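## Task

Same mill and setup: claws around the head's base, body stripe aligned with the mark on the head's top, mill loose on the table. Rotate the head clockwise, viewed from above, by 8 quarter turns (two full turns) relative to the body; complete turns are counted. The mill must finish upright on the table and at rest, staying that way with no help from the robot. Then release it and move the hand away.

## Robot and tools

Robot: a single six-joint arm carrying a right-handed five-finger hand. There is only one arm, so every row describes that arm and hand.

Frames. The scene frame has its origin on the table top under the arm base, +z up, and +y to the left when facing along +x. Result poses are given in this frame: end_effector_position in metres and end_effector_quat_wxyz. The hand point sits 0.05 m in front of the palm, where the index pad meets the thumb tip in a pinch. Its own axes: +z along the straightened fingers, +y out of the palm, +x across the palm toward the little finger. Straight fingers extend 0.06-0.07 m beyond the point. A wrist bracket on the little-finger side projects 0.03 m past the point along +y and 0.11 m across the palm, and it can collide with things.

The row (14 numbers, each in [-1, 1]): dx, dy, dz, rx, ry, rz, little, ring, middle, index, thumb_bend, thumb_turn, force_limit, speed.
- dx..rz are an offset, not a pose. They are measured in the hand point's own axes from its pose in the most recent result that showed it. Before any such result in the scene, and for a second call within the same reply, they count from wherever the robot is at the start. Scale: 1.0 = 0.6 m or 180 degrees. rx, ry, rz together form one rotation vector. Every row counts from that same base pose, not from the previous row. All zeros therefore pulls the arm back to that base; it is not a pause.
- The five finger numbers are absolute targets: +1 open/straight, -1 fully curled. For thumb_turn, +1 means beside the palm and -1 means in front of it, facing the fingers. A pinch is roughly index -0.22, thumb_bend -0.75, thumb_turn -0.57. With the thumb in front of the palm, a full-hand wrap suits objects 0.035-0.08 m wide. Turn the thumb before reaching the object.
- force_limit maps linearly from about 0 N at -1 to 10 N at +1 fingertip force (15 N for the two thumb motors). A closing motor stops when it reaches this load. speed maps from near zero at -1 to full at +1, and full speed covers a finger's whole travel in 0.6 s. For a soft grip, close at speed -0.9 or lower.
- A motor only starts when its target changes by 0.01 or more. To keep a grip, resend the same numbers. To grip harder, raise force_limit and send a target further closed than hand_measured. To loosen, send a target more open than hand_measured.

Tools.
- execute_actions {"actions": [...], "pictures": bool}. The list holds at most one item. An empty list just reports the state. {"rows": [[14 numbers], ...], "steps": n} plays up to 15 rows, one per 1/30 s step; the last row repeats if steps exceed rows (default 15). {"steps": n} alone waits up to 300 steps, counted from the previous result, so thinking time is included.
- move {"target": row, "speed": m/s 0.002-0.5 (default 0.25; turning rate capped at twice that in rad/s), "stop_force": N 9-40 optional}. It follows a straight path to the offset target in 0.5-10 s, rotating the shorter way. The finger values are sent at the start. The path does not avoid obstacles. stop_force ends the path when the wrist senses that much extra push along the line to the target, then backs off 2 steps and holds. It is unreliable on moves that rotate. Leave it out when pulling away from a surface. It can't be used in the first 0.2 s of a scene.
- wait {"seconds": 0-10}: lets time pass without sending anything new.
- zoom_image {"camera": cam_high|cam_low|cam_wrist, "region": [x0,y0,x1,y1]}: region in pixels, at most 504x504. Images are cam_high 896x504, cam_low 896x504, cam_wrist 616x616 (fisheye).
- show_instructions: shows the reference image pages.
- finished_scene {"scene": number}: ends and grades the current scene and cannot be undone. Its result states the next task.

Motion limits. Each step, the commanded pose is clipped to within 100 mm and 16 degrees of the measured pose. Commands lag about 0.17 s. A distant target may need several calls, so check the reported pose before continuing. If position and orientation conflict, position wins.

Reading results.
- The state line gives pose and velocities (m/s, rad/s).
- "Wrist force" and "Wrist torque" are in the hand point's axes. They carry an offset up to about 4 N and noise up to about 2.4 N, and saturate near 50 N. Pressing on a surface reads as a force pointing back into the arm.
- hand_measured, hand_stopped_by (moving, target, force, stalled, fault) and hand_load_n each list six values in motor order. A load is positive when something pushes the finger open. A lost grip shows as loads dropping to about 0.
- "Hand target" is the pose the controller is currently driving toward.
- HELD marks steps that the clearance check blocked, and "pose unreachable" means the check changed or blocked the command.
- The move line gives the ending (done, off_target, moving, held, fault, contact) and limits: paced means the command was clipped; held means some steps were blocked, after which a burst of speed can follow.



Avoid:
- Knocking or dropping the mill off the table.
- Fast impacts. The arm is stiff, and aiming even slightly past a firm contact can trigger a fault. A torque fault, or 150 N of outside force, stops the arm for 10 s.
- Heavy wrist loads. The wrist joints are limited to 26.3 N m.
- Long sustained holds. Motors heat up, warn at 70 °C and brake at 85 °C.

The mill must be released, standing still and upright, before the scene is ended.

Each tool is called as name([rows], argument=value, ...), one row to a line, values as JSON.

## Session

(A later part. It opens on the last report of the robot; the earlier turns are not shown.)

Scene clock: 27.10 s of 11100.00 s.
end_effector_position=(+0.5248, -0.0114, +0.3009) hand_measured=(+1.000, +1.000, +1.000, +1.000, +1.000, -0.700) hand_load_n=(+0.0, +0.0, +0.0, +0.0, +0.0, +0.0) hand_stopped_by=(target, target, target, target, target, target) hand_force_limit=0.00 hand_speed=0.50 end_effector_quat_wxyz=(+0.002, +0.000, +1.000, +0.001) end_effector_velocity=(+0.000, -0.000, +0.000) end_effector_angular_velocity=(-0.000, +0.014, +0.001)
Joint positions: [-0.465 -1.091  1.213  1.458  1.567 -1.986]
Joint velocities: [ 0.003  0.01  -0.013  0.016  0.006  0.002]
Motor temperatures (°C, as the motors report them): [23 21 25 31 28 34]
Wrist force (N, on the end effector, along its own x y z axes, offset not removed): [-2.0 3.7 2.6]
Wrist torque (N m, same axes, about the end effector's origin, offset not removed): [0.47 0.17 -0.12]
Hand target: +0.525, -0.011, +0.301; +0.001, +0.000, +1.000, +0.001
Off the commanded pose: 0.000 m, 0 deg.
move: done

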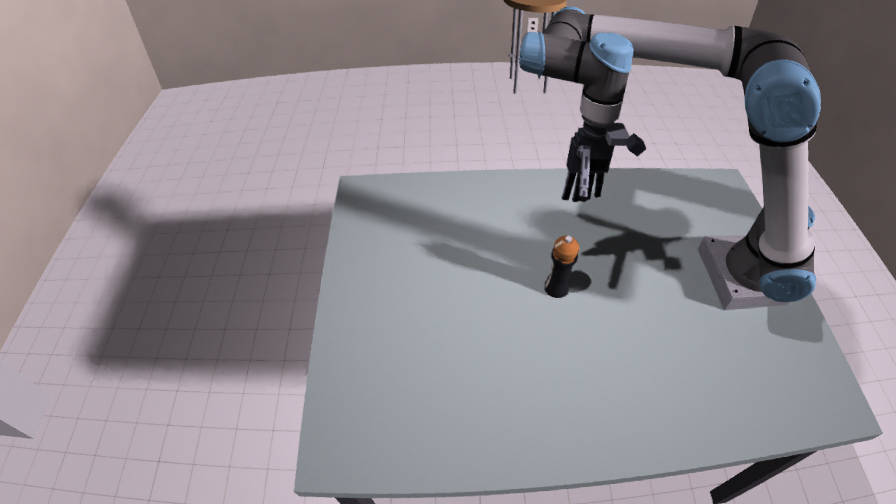

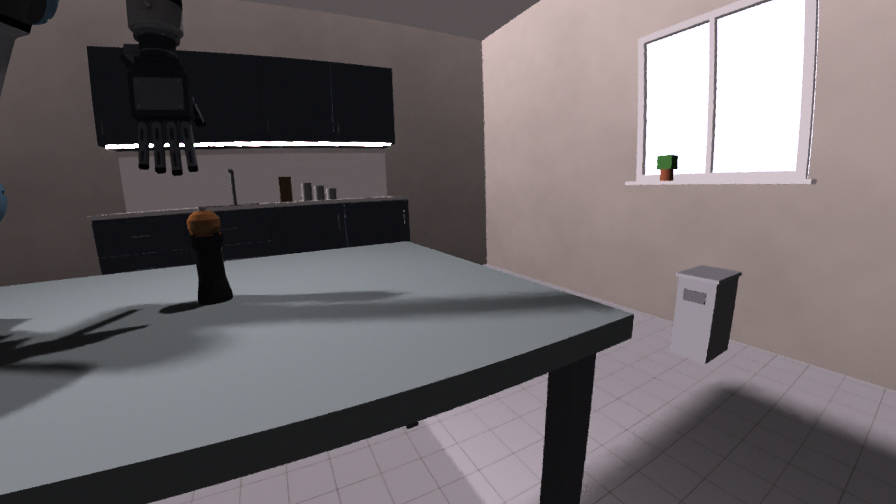

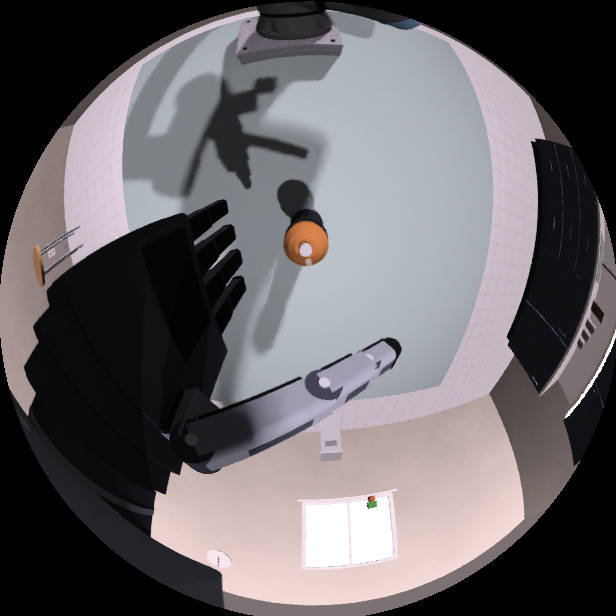

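move(target=[0,0,0.03,0,0,-0.639,1,1,1,0.5,0.7,-0.7,0,0.5], speed=0.5)

move(target=[0,0,0.03,0,0,-0.639,1,1,1,0.5,0.7,-0.7,0,0.5], speed=0.5)

move(target=[0,0,0.11,0.278,0,0,1,1,1,0.5,0.7,-0.7,0,0.5], speed=0.3)

move(target=[0,0.042,0.0355,0,0,0,1,1,1,0.4,0.6,-0.7,0,0.5], speed=0.04)

Scene clock: 32.60 s of 11100.00 s.
end_effector_position=(+0.5248, -0.0114, +0.2827) hand_measured=(+1.000, +1.000, +1.000, +0.500, +0.700, -0.700) hand_load_n=(+0.0, +0.0, +0.0, +0.0, +0.0, +0.0) hand_stopped_by=(target, target, target, target, target, target) hand_force_limit=0.00 hand_speed=0.50 end_effector_quat_wxyz=(-0.002, +0.843, -0.538, +0.001) end_effector_velocity=(-0.000, +0.000, +0.000) end_effector_angular_velocity=(+0.002, +0.000, +0.013)
Joint positions: [-0.302 -0.822  0.823  1.578  1.566 -3.829]
Joint velocities: [ 0.001 -0.001  0.002  0.001 -0.002 -0.012]
Motor temperatures (°C, as the motors report them): [23 21 25 31 28 34]
Wrist force (N, on the end effector, along its own x y z axes, offset not removed): [-1.4 2.7 2.3]
Wrist torque (N m, same axes, about the end effector's origin, offset not removed): [0.32 0.09 -0.04]
Hand target: +0.525, -0.011, +0.283; -0.002, +0.843, -0.537, +0.001
Off the commanded pose: 0.000 m, 0 deg.
move: done

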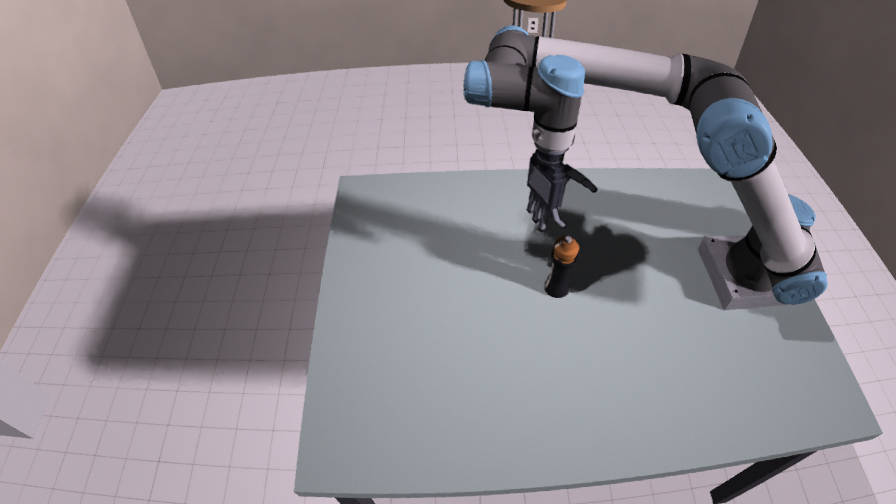

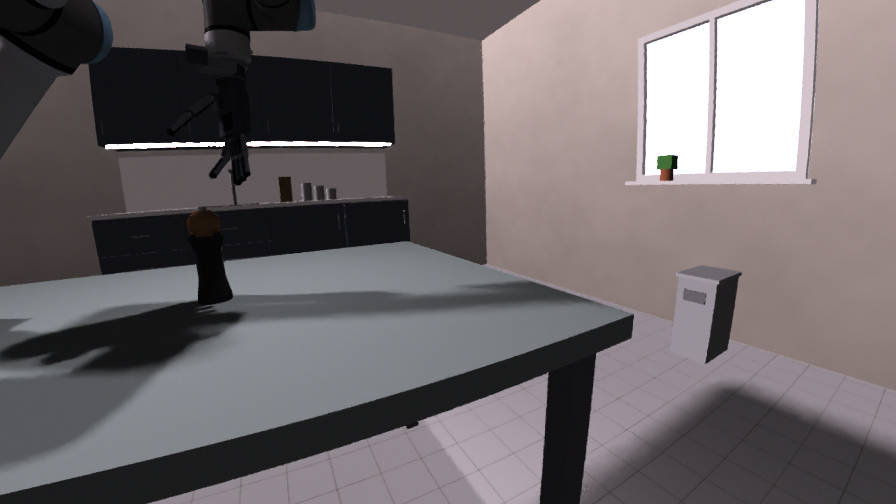

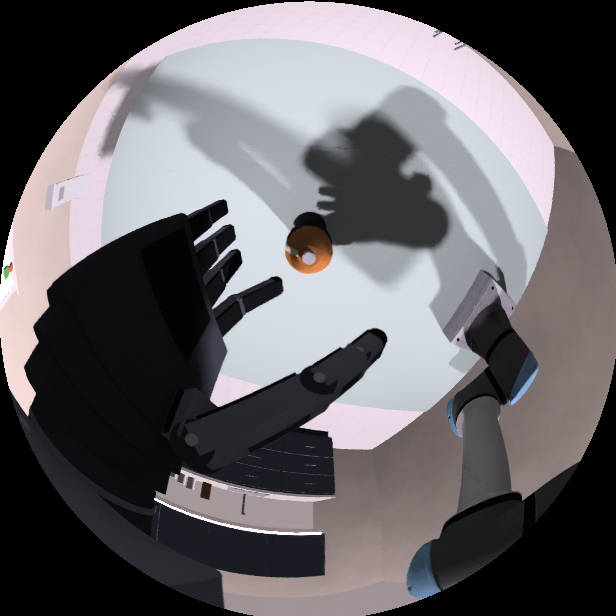

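Scene clock: 35.33 s of 11100.00 s.
end_effector_position=(+0.5249, -0.0113, +0.2646) hand_measured=(+1.000, +1.000, +1.000, +0.500, +0.700, -0.700) hand_load_n=(+0.0, +0.0, +0.0, +0.0, +0.0, +0.0) hand_stopped_by=(target, target, target, target, target, target) hand_force_limit=0.00 hand_speed=0.50 end_effector_quat_wxyz=(-0.000, +0.907, +0.421, +0.002) end_effector_velocity=(-0.000, -0.000, -0.000) end_effector_angular_velocity=(+0.002, -0.001, +0.017)
Joint positions: [-0.219 -1.072  1.276  1.375  1.566 -5.752]
Joint velocities: [-0.003 -0.004  0.007 -0.003 -0.002 -0.02 ]
Motor temperatures (°C, as the motors report them): [23 21 25 31 28 34]
Wrist force (N, on the end effector, along its own x y z axes, offset not removed): [-2.3 4.1 2.9]
Wrist torque (N m, same axes, about the end effector's origin, offset not removed): [0.47 0.22 -0.19]
Hand target: +0.525, -0.011, +0.265; -0.000, +0.907, +0.422, +0.002
Off the commanded pose: 0.000 m, 0 deg.
move: done

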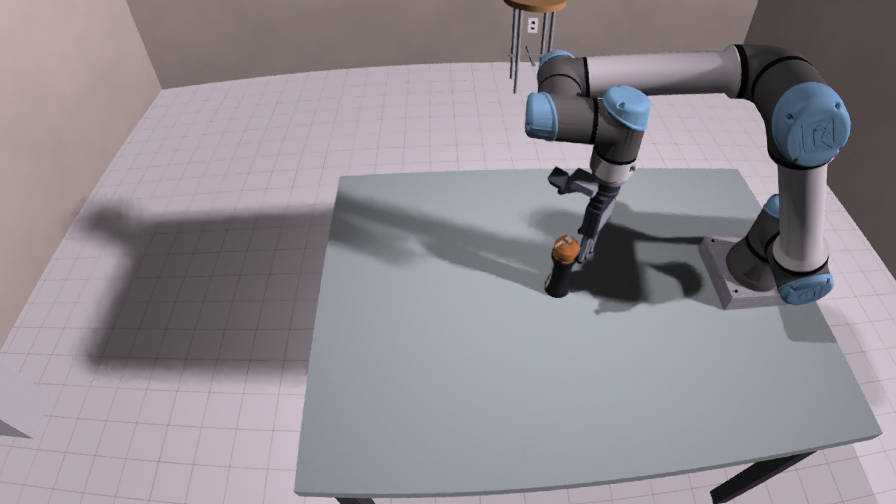

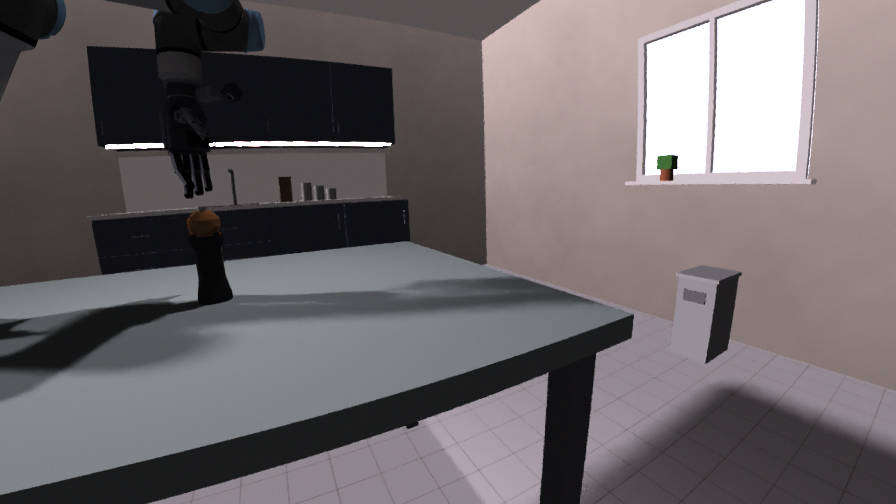

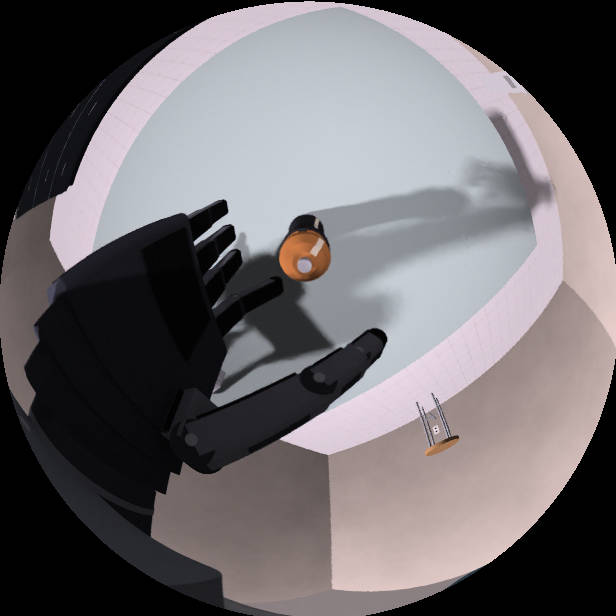

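Scene clock: 37.40 s of 11100.00 s.
end_effector_position=(+0.5253, -0.0113, +0.1989) hand_measured=(+1.000, +1.000, +1.000, +0.500, +0.700, -0.700) hand_load_n=(+0.0, +0.0, +0.0, +0.0, +0.0, +0.0) hand_stopped_by=(target, target, target, target, target, target) hand_force_limit=0.00 hand_speed=0.50 end_effector_quat_wxyz=(-0.383, +0.823, +0.382, -0.175) end_effector_velocity=(-0.000, +0.000, -0.001) end_effector_angular_velocity=(+0.008, +0.012, +0.001)
Joint positions: [-0.381 -0.592  0.925  2.084  1.287 -6.041]
Joint velocities: [-0.001  0.008 -0.004  0.012 -0.001 -0.004]
Motor temperatures (°C, as the motors report them): [23 21 25 31 28 34]
Wrist force (N, on the end effector, along its own x y z axes, offset not removed): [-0.4 2.1 1.3]
Wrist torque (N m, same axes, about the end effector's origin, offset not removed): [0.23 -0.07 -0.03]
Hand target: +0.525, -0.011, +0.199; -0.384, +0.822, +0.382, -0.176
Off the commanded pose: 0.000 m, 0 deg.
move: done

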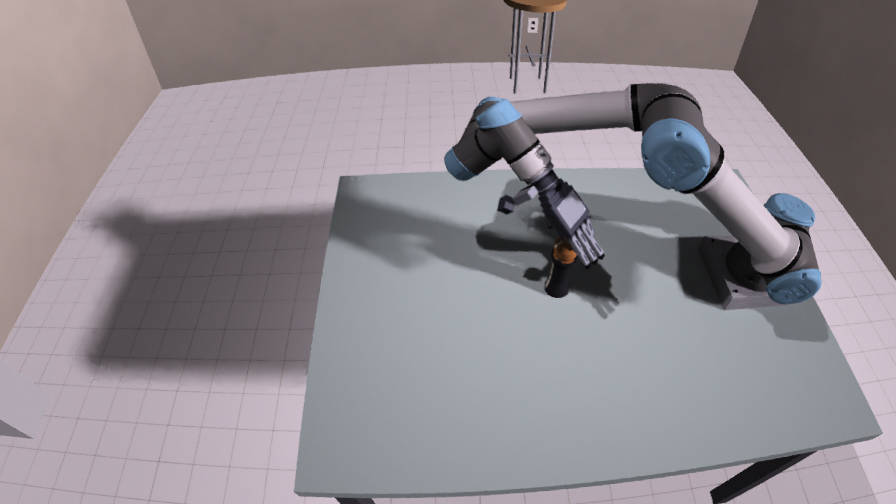

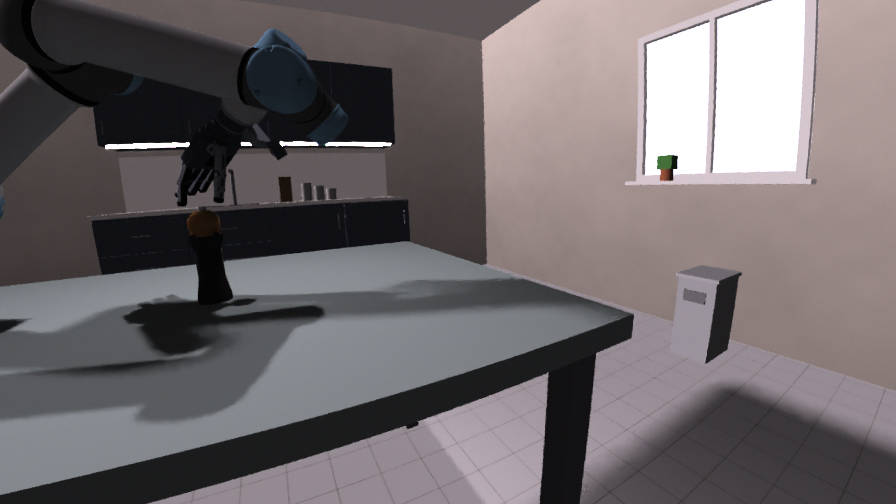

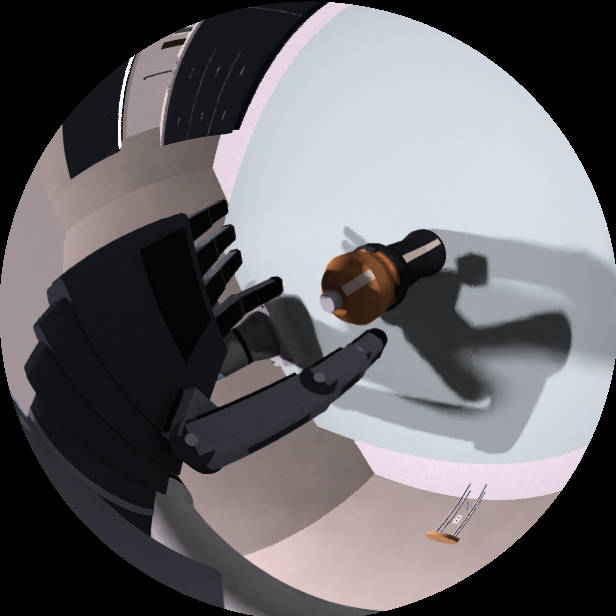

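Scene clock: 38.63 s of 11100.00 s.
end_effector_position=(+0.5253, -0.0112, +0.1663) hand_measured=(+1.000, +1.000, +1.000, +0.400, +0.600, -0.700) hand_load_n=(+0.0, +0.0, +0.0, +0.0, +0.0, +0.0) hand_stopped_by=(target, target, target, target, target, target) hand_force_limit=0.00 hand_speed=0.50 end_effector_quat_wxyz=(-0.383, +0.823, +0.382, -0.175) end_effector_velocity=(+0.000, -0.000, -0.003) end_effector_angular_velocity=(+0.000, -0.001, -0.000)
Joint positions: [-0.381 -0.559  0.949  2.027  1.287 -6.041]
Joint velocities: [-0.     0.003  0.001 -0.005 -0.    -0.   ]
Motor temperatures (°C, as the motors report them): [23 21 25 31 28 34]
Wrist force (N, on the end effector, along its own x y z axes, offset not removed): [-1.3 3.0 2.9]
Wrist torque (N m, same axes, about the end effector's origin, offset not removed): [0.40 0.03 -0.11]
Hand target: +0.525, -0.011, +0.166; -0.383, +0.823, +0.382, -0.175
Off the commanded pose: 0.000 m, 0 deg.
move: done

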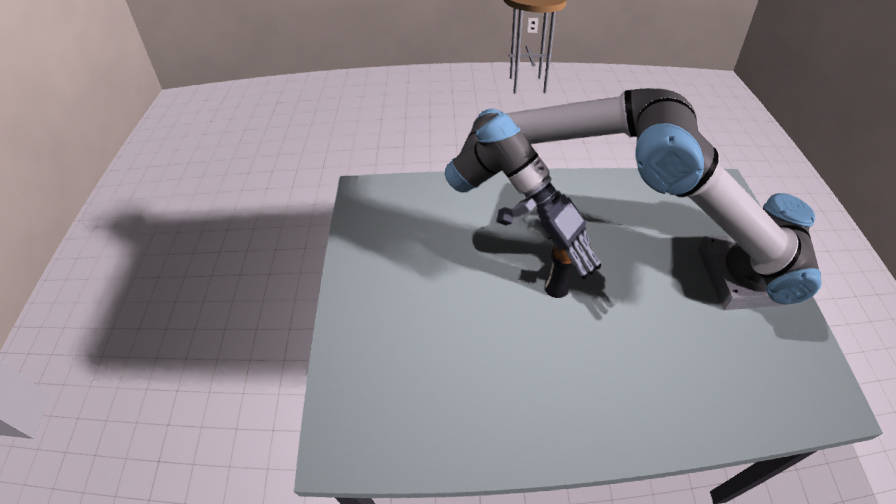

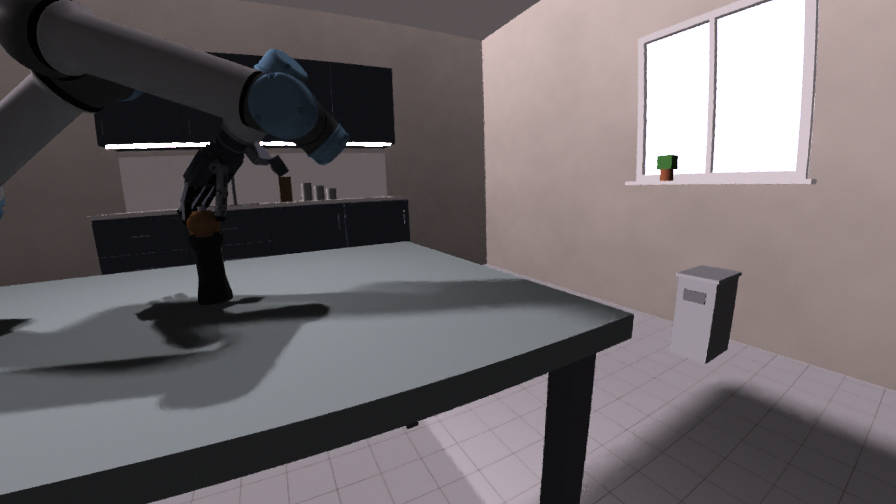

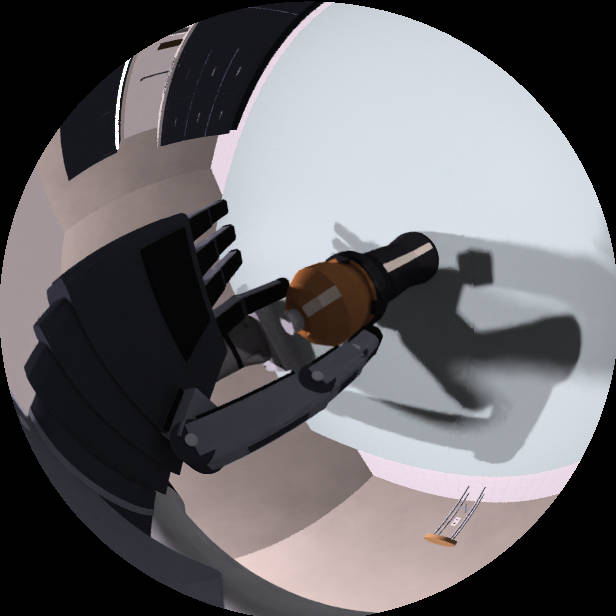

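move(target=[-0.005,0,0,0,0,0,1,1,1,0.22,0.2,-0.7,0.8,-0.8], speed=0.02)

move(target=[0,0.002,0.0016,0,0,0,1,1,1,0.22,0,-0.7,0.8,-0.8], speed=0.003)

Scene clock: 46.57 s of 11100.00 s.
end_effector_position=(+0.5234, -0.0135, +0.1662) hand_measured=(+1.000, +1.000, +1.000, +0.222, +0.210, -0.700) hand_load_n=(+0.0, +0.0, +0.0, +11.5, +10.5, -0.5) hand_stopped_by=(target, target, target, target, stalled, target) hand_force_limit=0.80 hand_speed=-0.80 end_effector_quat_wxyz=(-0.383, +0.823, +0.382, -0.175) end_effector_velocity=(+0.000, +0.000, +0.001) end_effector_angular_velocity=(-0.001, -0.002, +0.000)
Joint positions: [-0.385 -0.564  0.958  2.023  1.29  -6.044]
Joint velocities: [ 0.    -0.001 -0.001 -0.     0.    -0.   ]
Motor temperatures (°C, as the motors report them): [23 21 25 31 28 34]
Wrist force (N, on the end effector, along its own x y z axes, offset not removed): [-2.8 3.6 3.6]
Wrist torque (N m, same axes, about the end effector's origin, offset not removed): [0.16 0.31 -0.09]
Hand target: +0.523, -0.014, +0.166; -0.383, +0.823, +0.382, -0.175
Off the commanded pose: 0.000 m, 0 deg.
After step 90, 2.80 s passed at rest.
move: done

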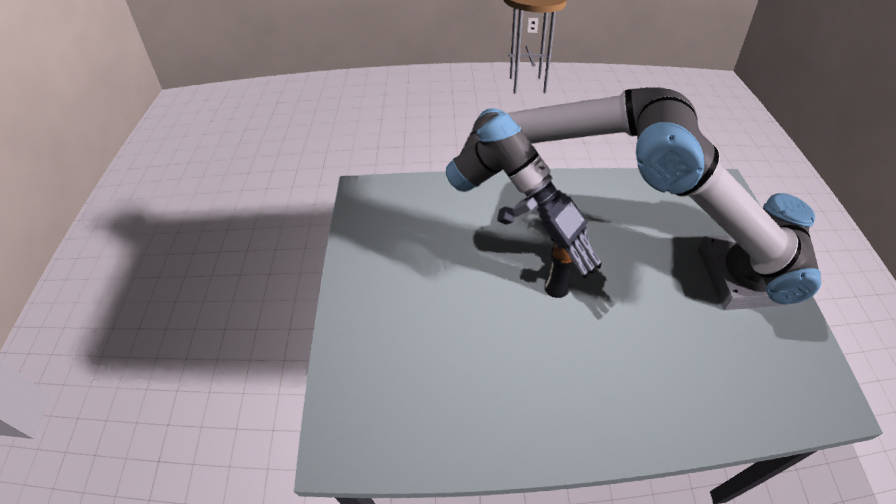

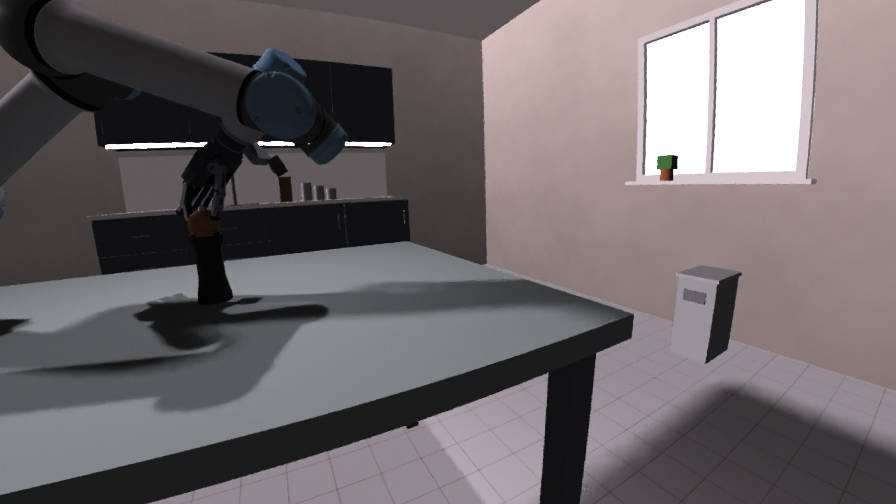

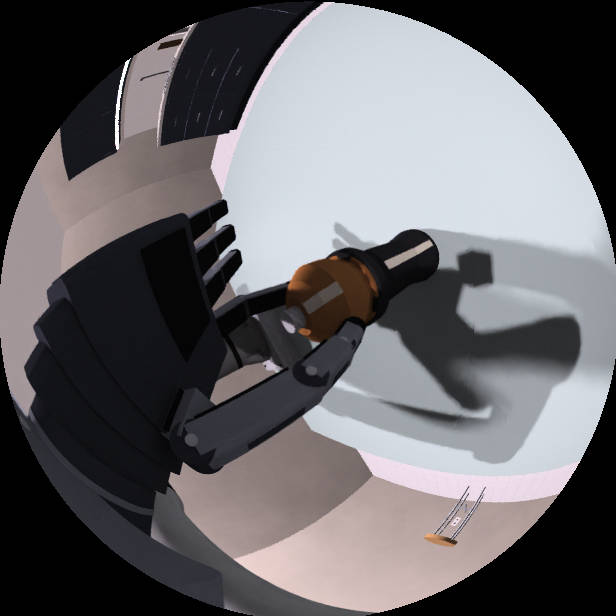

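Scene clock: 47.30 s of 11100.00 s.
end_effector_position=(+0.5234, -0.0135, +0.1649) hand_measured=(+1.000, +1.000, +1.000, +0.222, +0.182, -0.700) hand_load_n=(+0.0, +0.0, +0.0, +18.0, +9.5, +0.0) hand_stopped_by=(target, target, target, target, force, target) hand_force_limit=0.80 hand_speed=-0.80 end_effector_quat_wxyz=(-0.383, +0.823, +0.382, -0.175) end_effector_velocity=(+0.000, -0.000, -0.001) end_effector_angular_velocity=(+0.000, -0.002, +0.000)
Joint positions: [-0.385 -0.562  0.959  2.021  1.29  -6.044]
Joint velocities: [-0.     0.001  0.    -0.003 -0.    -0.001]
Motor temperatures (°C, as the motors report them): [23 21 25 31 28 34]
Wrist force (N, on the end effector, along its own x y z axes, offset not removed): [1.7 -19.6 -12.0]
Wrist torque (N m, same axes, about the end effector's origin, offset not removed): [0.42 -0.13 0.03]
Hand target: +0.523, -0.014, +0.165; -0.383, +0.823, +0.382, -0.175
Off the commanded pose: 0.000 m, 0 deg.
move: done

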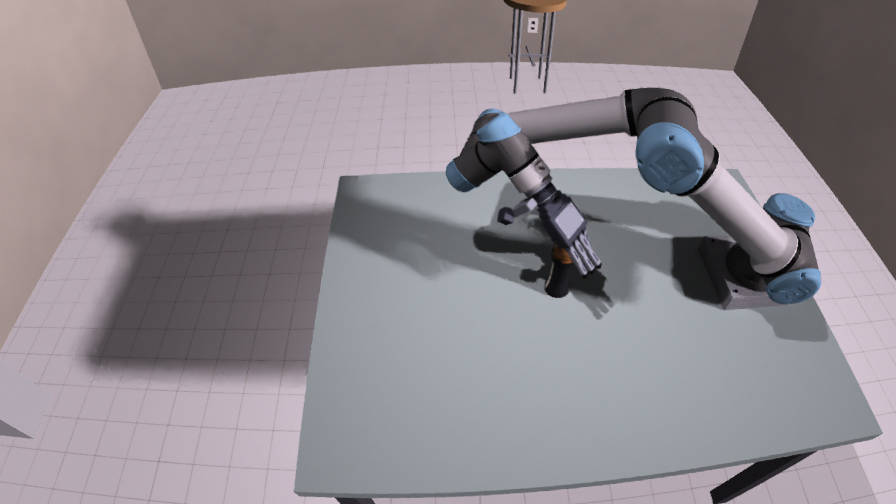

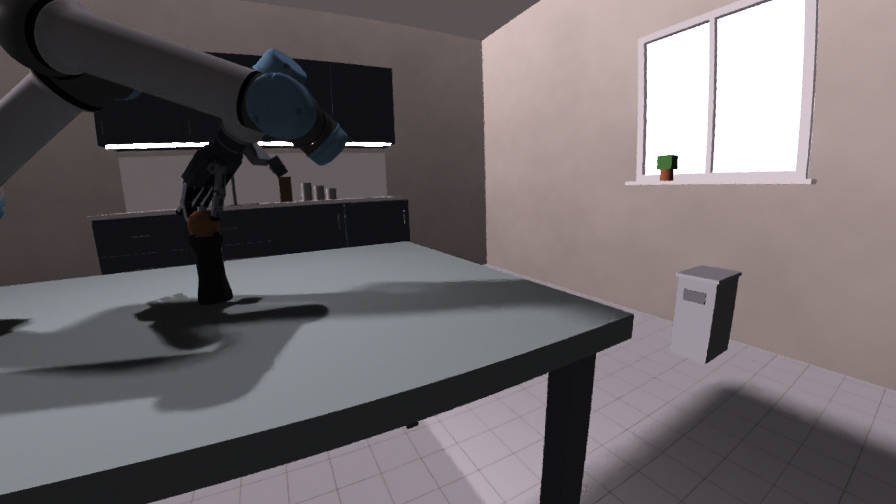

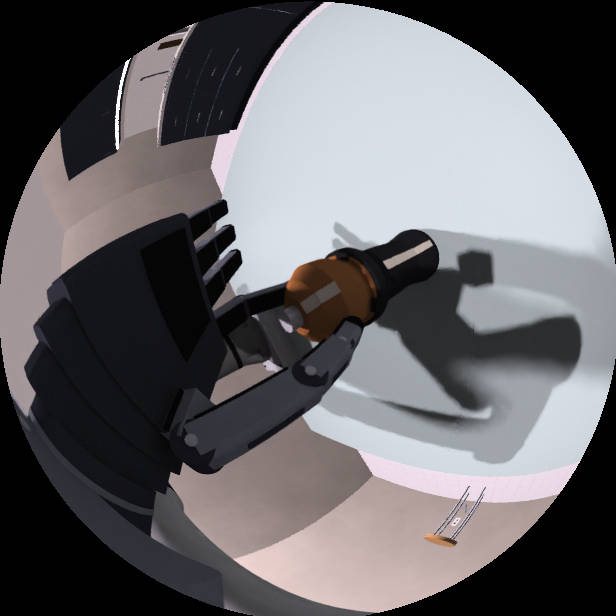

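move(target=[0,0.0003,0.0003,0,0.2547,0.215,1,1,1,0.22,0,-0.7,0.8,-0.8], speed=0.2)

Scene clock: 51.70 s of 11100.00 s.
end_effector_position=(+0.5235, -0.0136, +0.1648) hand_measured=(+1.000, +1.000, +1.000, +0.222, +0.184, -0.700) hand_load_n=(+0.0, +0.0, +0.0, +17.5, +12.0, -0.5) hand_stopped_by=(target, target, target, target, force, target) hand_force_limit=0.80 hand_speed=-0.80 end_effector_quat_wxyz=(-0.421, +0.903, -0.080, +0.039) end_effector_velocity=(-0.000, +0.000, -0.000) end_effector_angular_velocity=(-0.003, +0.001, -0.015)
Joint positions: [-0.603 -0.81   1.34   1.463  0.778 -5.264]
Joint velocities: [-0.002 -0.006  0.007 -0.015 -0.003  0.019]
Motor temperatures (°C, as the motors report them): [23 21 25 31 28 34]
Wrist force (N, on the end effector, along its own x y z axes, offset not removed): [-1.2 -7.6 -4.8]
Wrist torque (N m, same axes, about the end effector's origin, offset not removed): [0.15 -0.10 0.06]
Hand target: +0.524, -0.014, +0.165; -0.421, +0.903, -0.081, +0.039
Off the commanded pose: 0.000 m, 0 deg.
move: done

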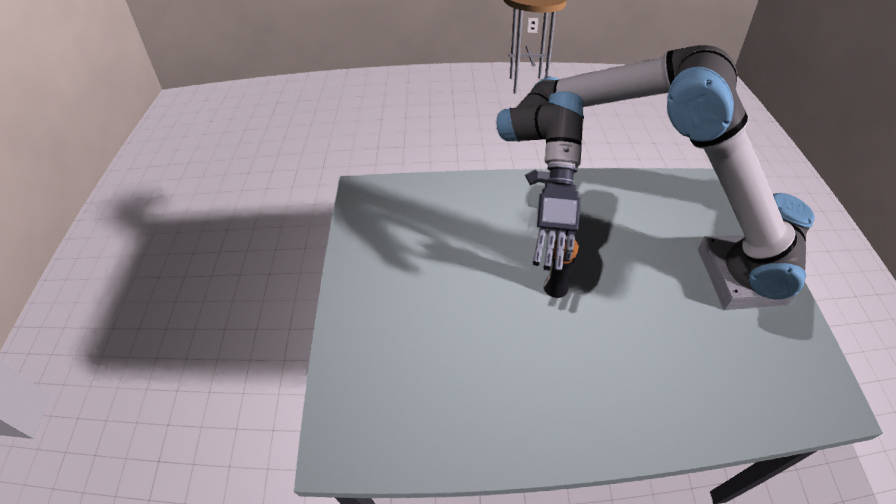

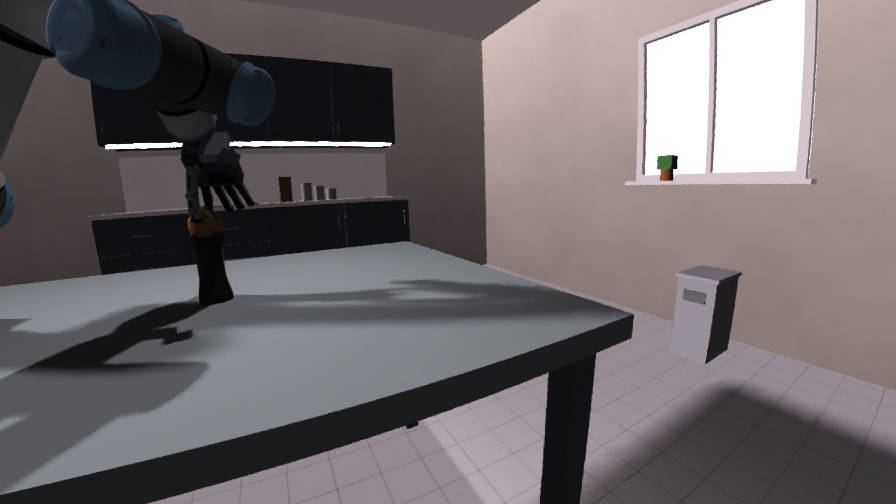

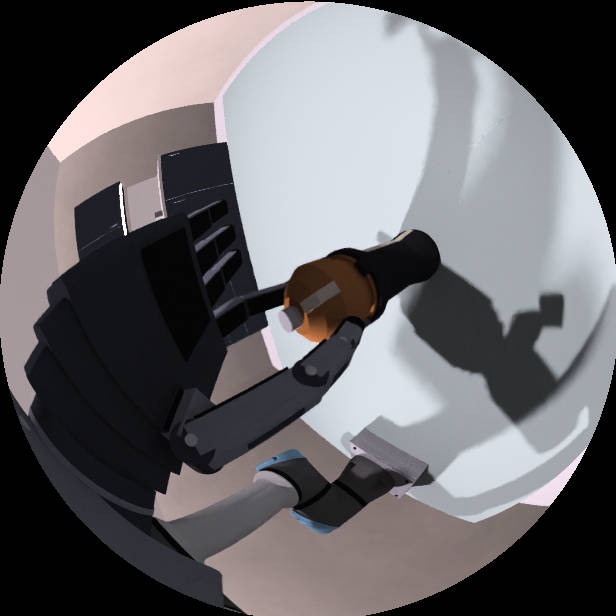

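Working well.

move(target=[0,0.001,0.0008,0,0.382,0.3225,1,1,1,0.22,0,-0.7,0.8,-0.8], speed=0.25)

Scene clock: 56.70 s of 11100.00 s.
end_effector_position=(+0.5233, -0.0136, +0.1639) hand_measured=(+1.000, +1.000, +1.000, +0.222, +0.184, -0.700) hand_load_n=(+0.0, +0.0, +0.0, +19.0, +12.0, -2.0) hand_stopped_by=(target, target, target, target, force, target) hand_force_limit=0.80 hand_speed=-0.80 end_effector_quat_wxyz=(+0.273, -0.582, +0.695, -0.322) end_effector_velocity=(+0.001, -0.000, +0.000) end_effector_angular_velocity=(-0.002, -0.000, -0.015)
Joint positions: [-0.469 -1.402  1.916  0.213  1.381 -3.3  ]
Joint velocities: [ 0.008 -0.    -0.002 -0.002  0.018  0.013]
Motor temperatures (°C, as the motors report them): [23 21 25 31 28 34]
Wrist force (N, on the end effector, along its own x y z axes, offset not removed): [-3.4 -18.2 -12.1]
Wrist torque (N m, same axes, about the end effector's origin, offset not removed): [0.37 -0.05 -0.20]
Hand target: +0.523, -0.014, +0.164; +0.272, -0.582, +0.695, -0.323
Off the commanded pose: 0.000 m, 0 deg.
move: done

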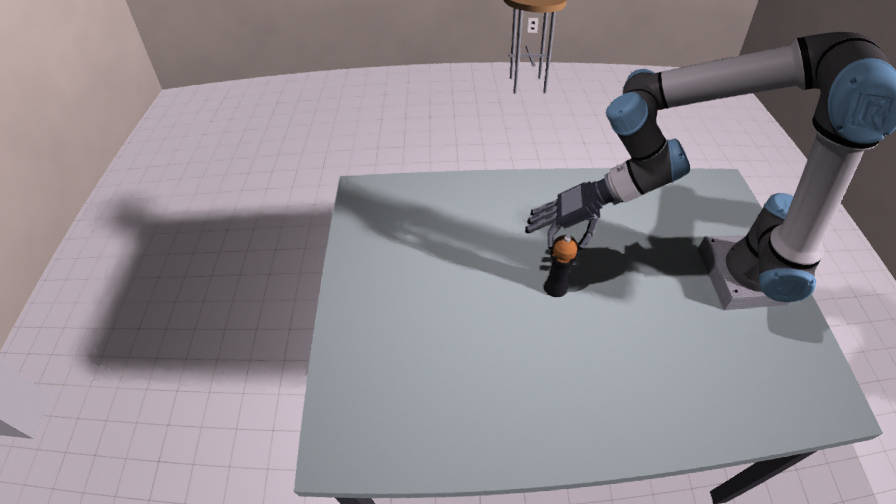

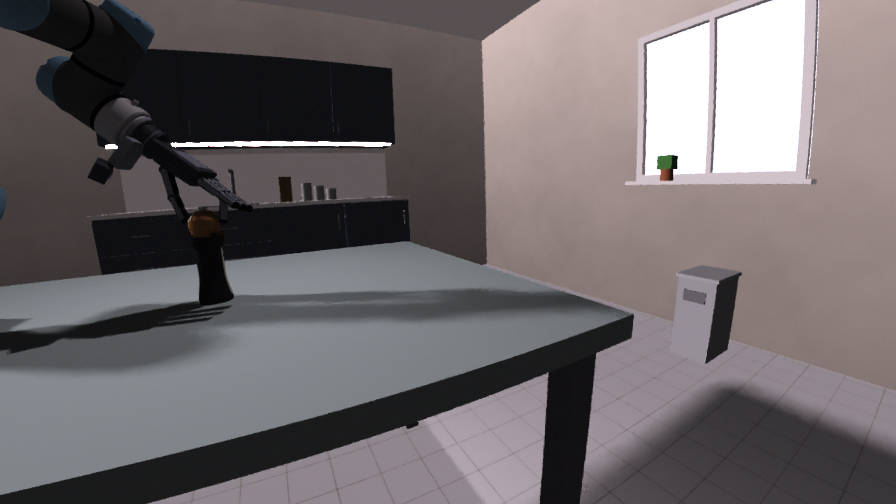

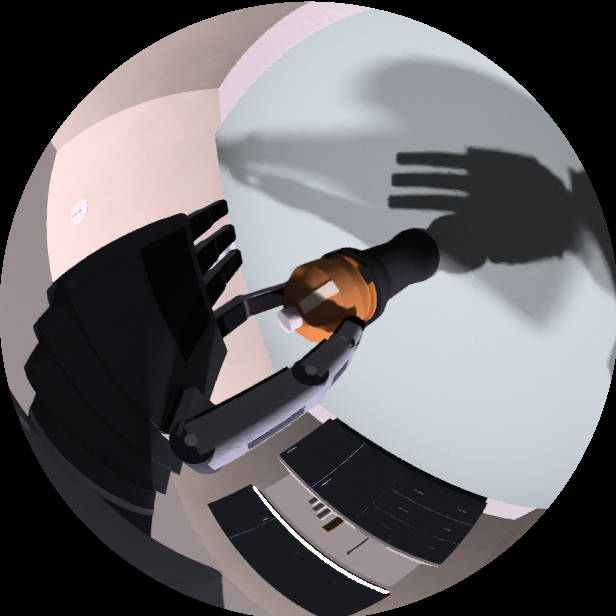

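move(target=[0,0,0,0,0.4457,0.376,1,1,1,0.22,0,-0.7,0.8,-0.8], speed=0.25)

move(target=[0,0,0,0,0.4457,0.376,1,1,1,0.22,0,-0.7,0.8,-0.8], speed=0.25)

Scene clock: 62.80 s of 11100.00 s.
end_effector_position=(+0.5231, -0.0136, +0.1637) hand_measured=(+1.000, +1.000, +1.000, +0.222, +0.184, -0.700) hand_load_n=(+0.0, +0.0, +0.0, +19.0, +12.5, -0.5) hand_stopped_by=(target, target, target, target, force, target) hand_force_limit=0.80 hand_speed=-0.80 end_effector_quat_wxyz=(-0.091, +0.196, +0.886, -0.410) end_effector_velocity=(+0.000, -0.000, -0.000) end_effector_angular_velocity=(-0.002, +0.000, -0.016)
Joint positions: [-0.045 -0.762  1.261  1.544  2.328 -0.947]
Joint velocities: [-0.001  0.007 -0.008  0.015 -0.005  0.021]
Motor temperatures (°C, as the motors report them): [23 21 25 31 28 34]
Wrist force (N, on the end effector, along its own x y z axes, offset not removed): [-3.0 -12.6 -8.6]
Wrist torque (N m, same axes, about the end effector's origin, offset not removed): [0.20 0.01 -0.07]
Hand target: +0.523, -0.014, +0.164; -0.091, +0.197, +0.886, -0.410
Off the commanded pose: 0.000 m, 0 deg.
move: done

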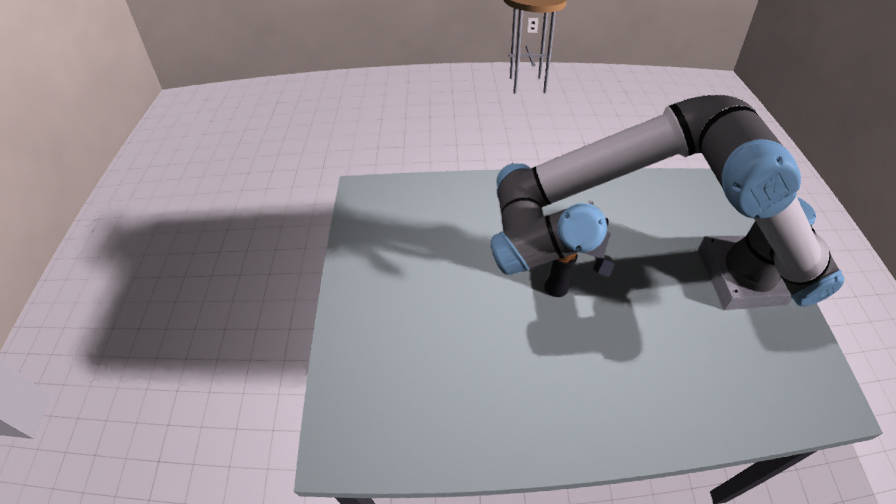

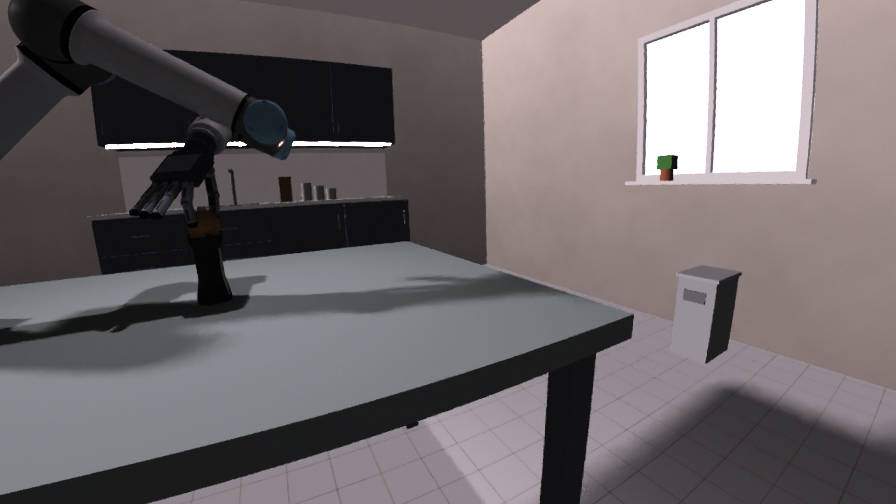

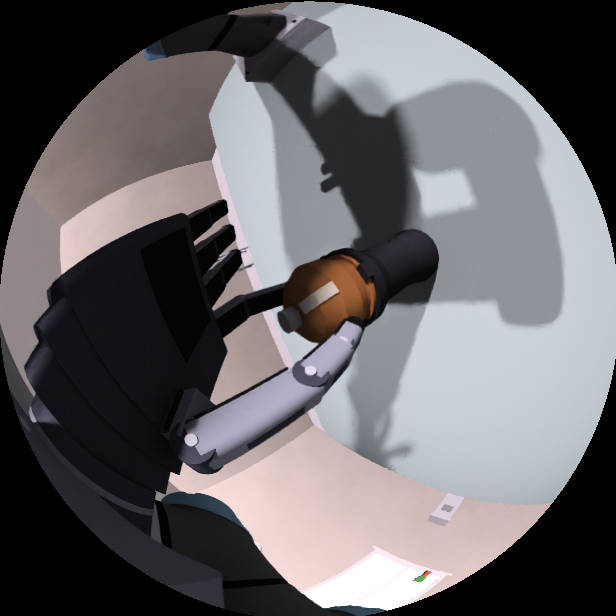

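Scene clock: 67.00 s of 11100.00 s.
end_effector_position=(+0.5234, -0.0135, +0.1639) hand_measured=(+1.000, +1.000, +1.000, +0.222, +0.184, -0.700) hand_load_n=(+0.0, +0.0, +0.0, +18.5, +13.5, +0.0) hand_stopped_by=(target, target, target, target, force, target) hand_force_limit=0.80 hand_speed=-0.80 end_effector_quat_wxyz=(-0.383, +0.821, +0.386, -0.177) end_effector_velocity=(+0.000, +0.000, -0.001) end_effector_angular_velocity=(-0.002, -0.002, -0.016)
Joint positions: [-0.384 -0.56   0.957  2.022  1.295  0.233]
Joint velocities: [-0.003 -0.003  0.004 -0.007 -0.009  0.009]
Motor temperatures (°C, as the motors report them): [23 21 25 31 28 34]
Wrist force (N, on the end effector, along its own x y z axes, offset not removed): [-3.7 -9.3 -6.4]
Wrist torque (N m, same axes, about the end effector's origin, offset not removed): [0.37 -0.09 -0.02]
Hand target: +0.523, -0.014, +0.164; -0.383, +0.821, +0.385, -0.177
Off the commanded pose: 0.000 m, 0 deg.
move: done

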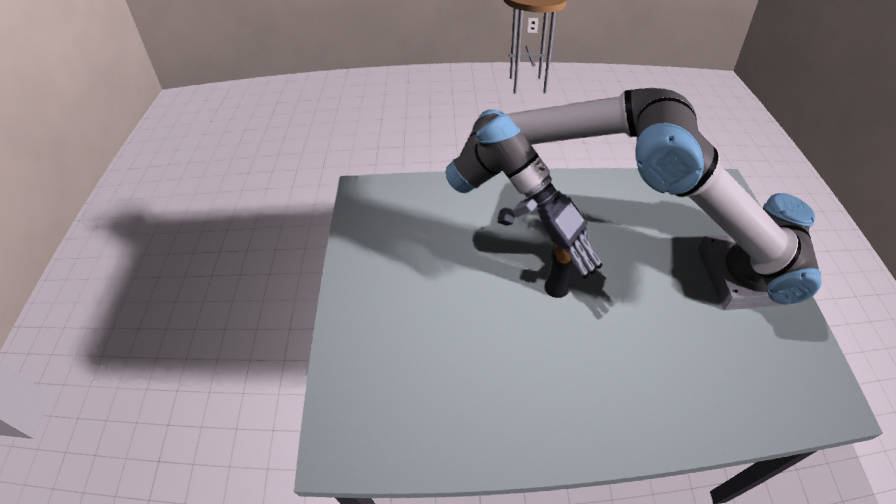

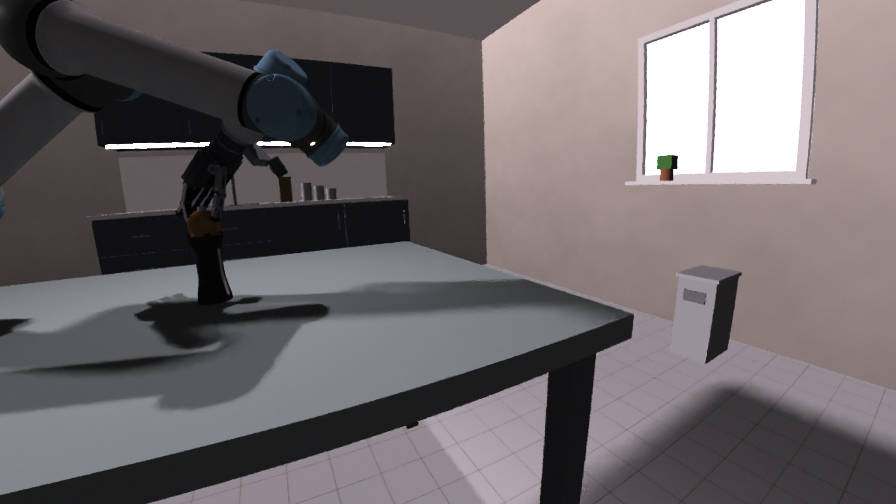

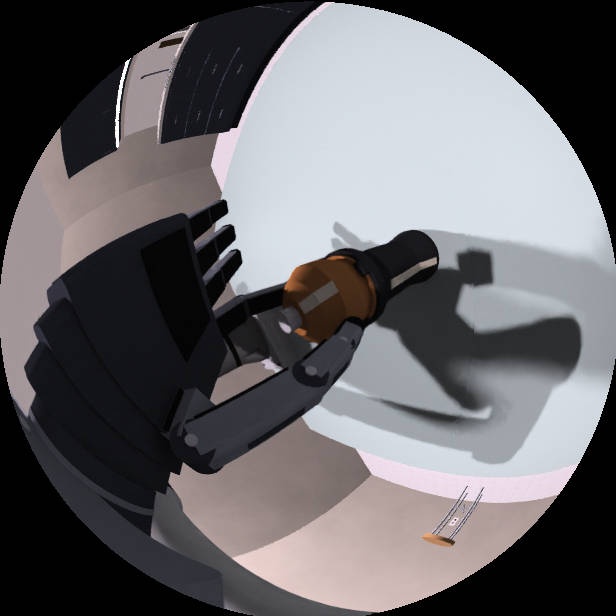

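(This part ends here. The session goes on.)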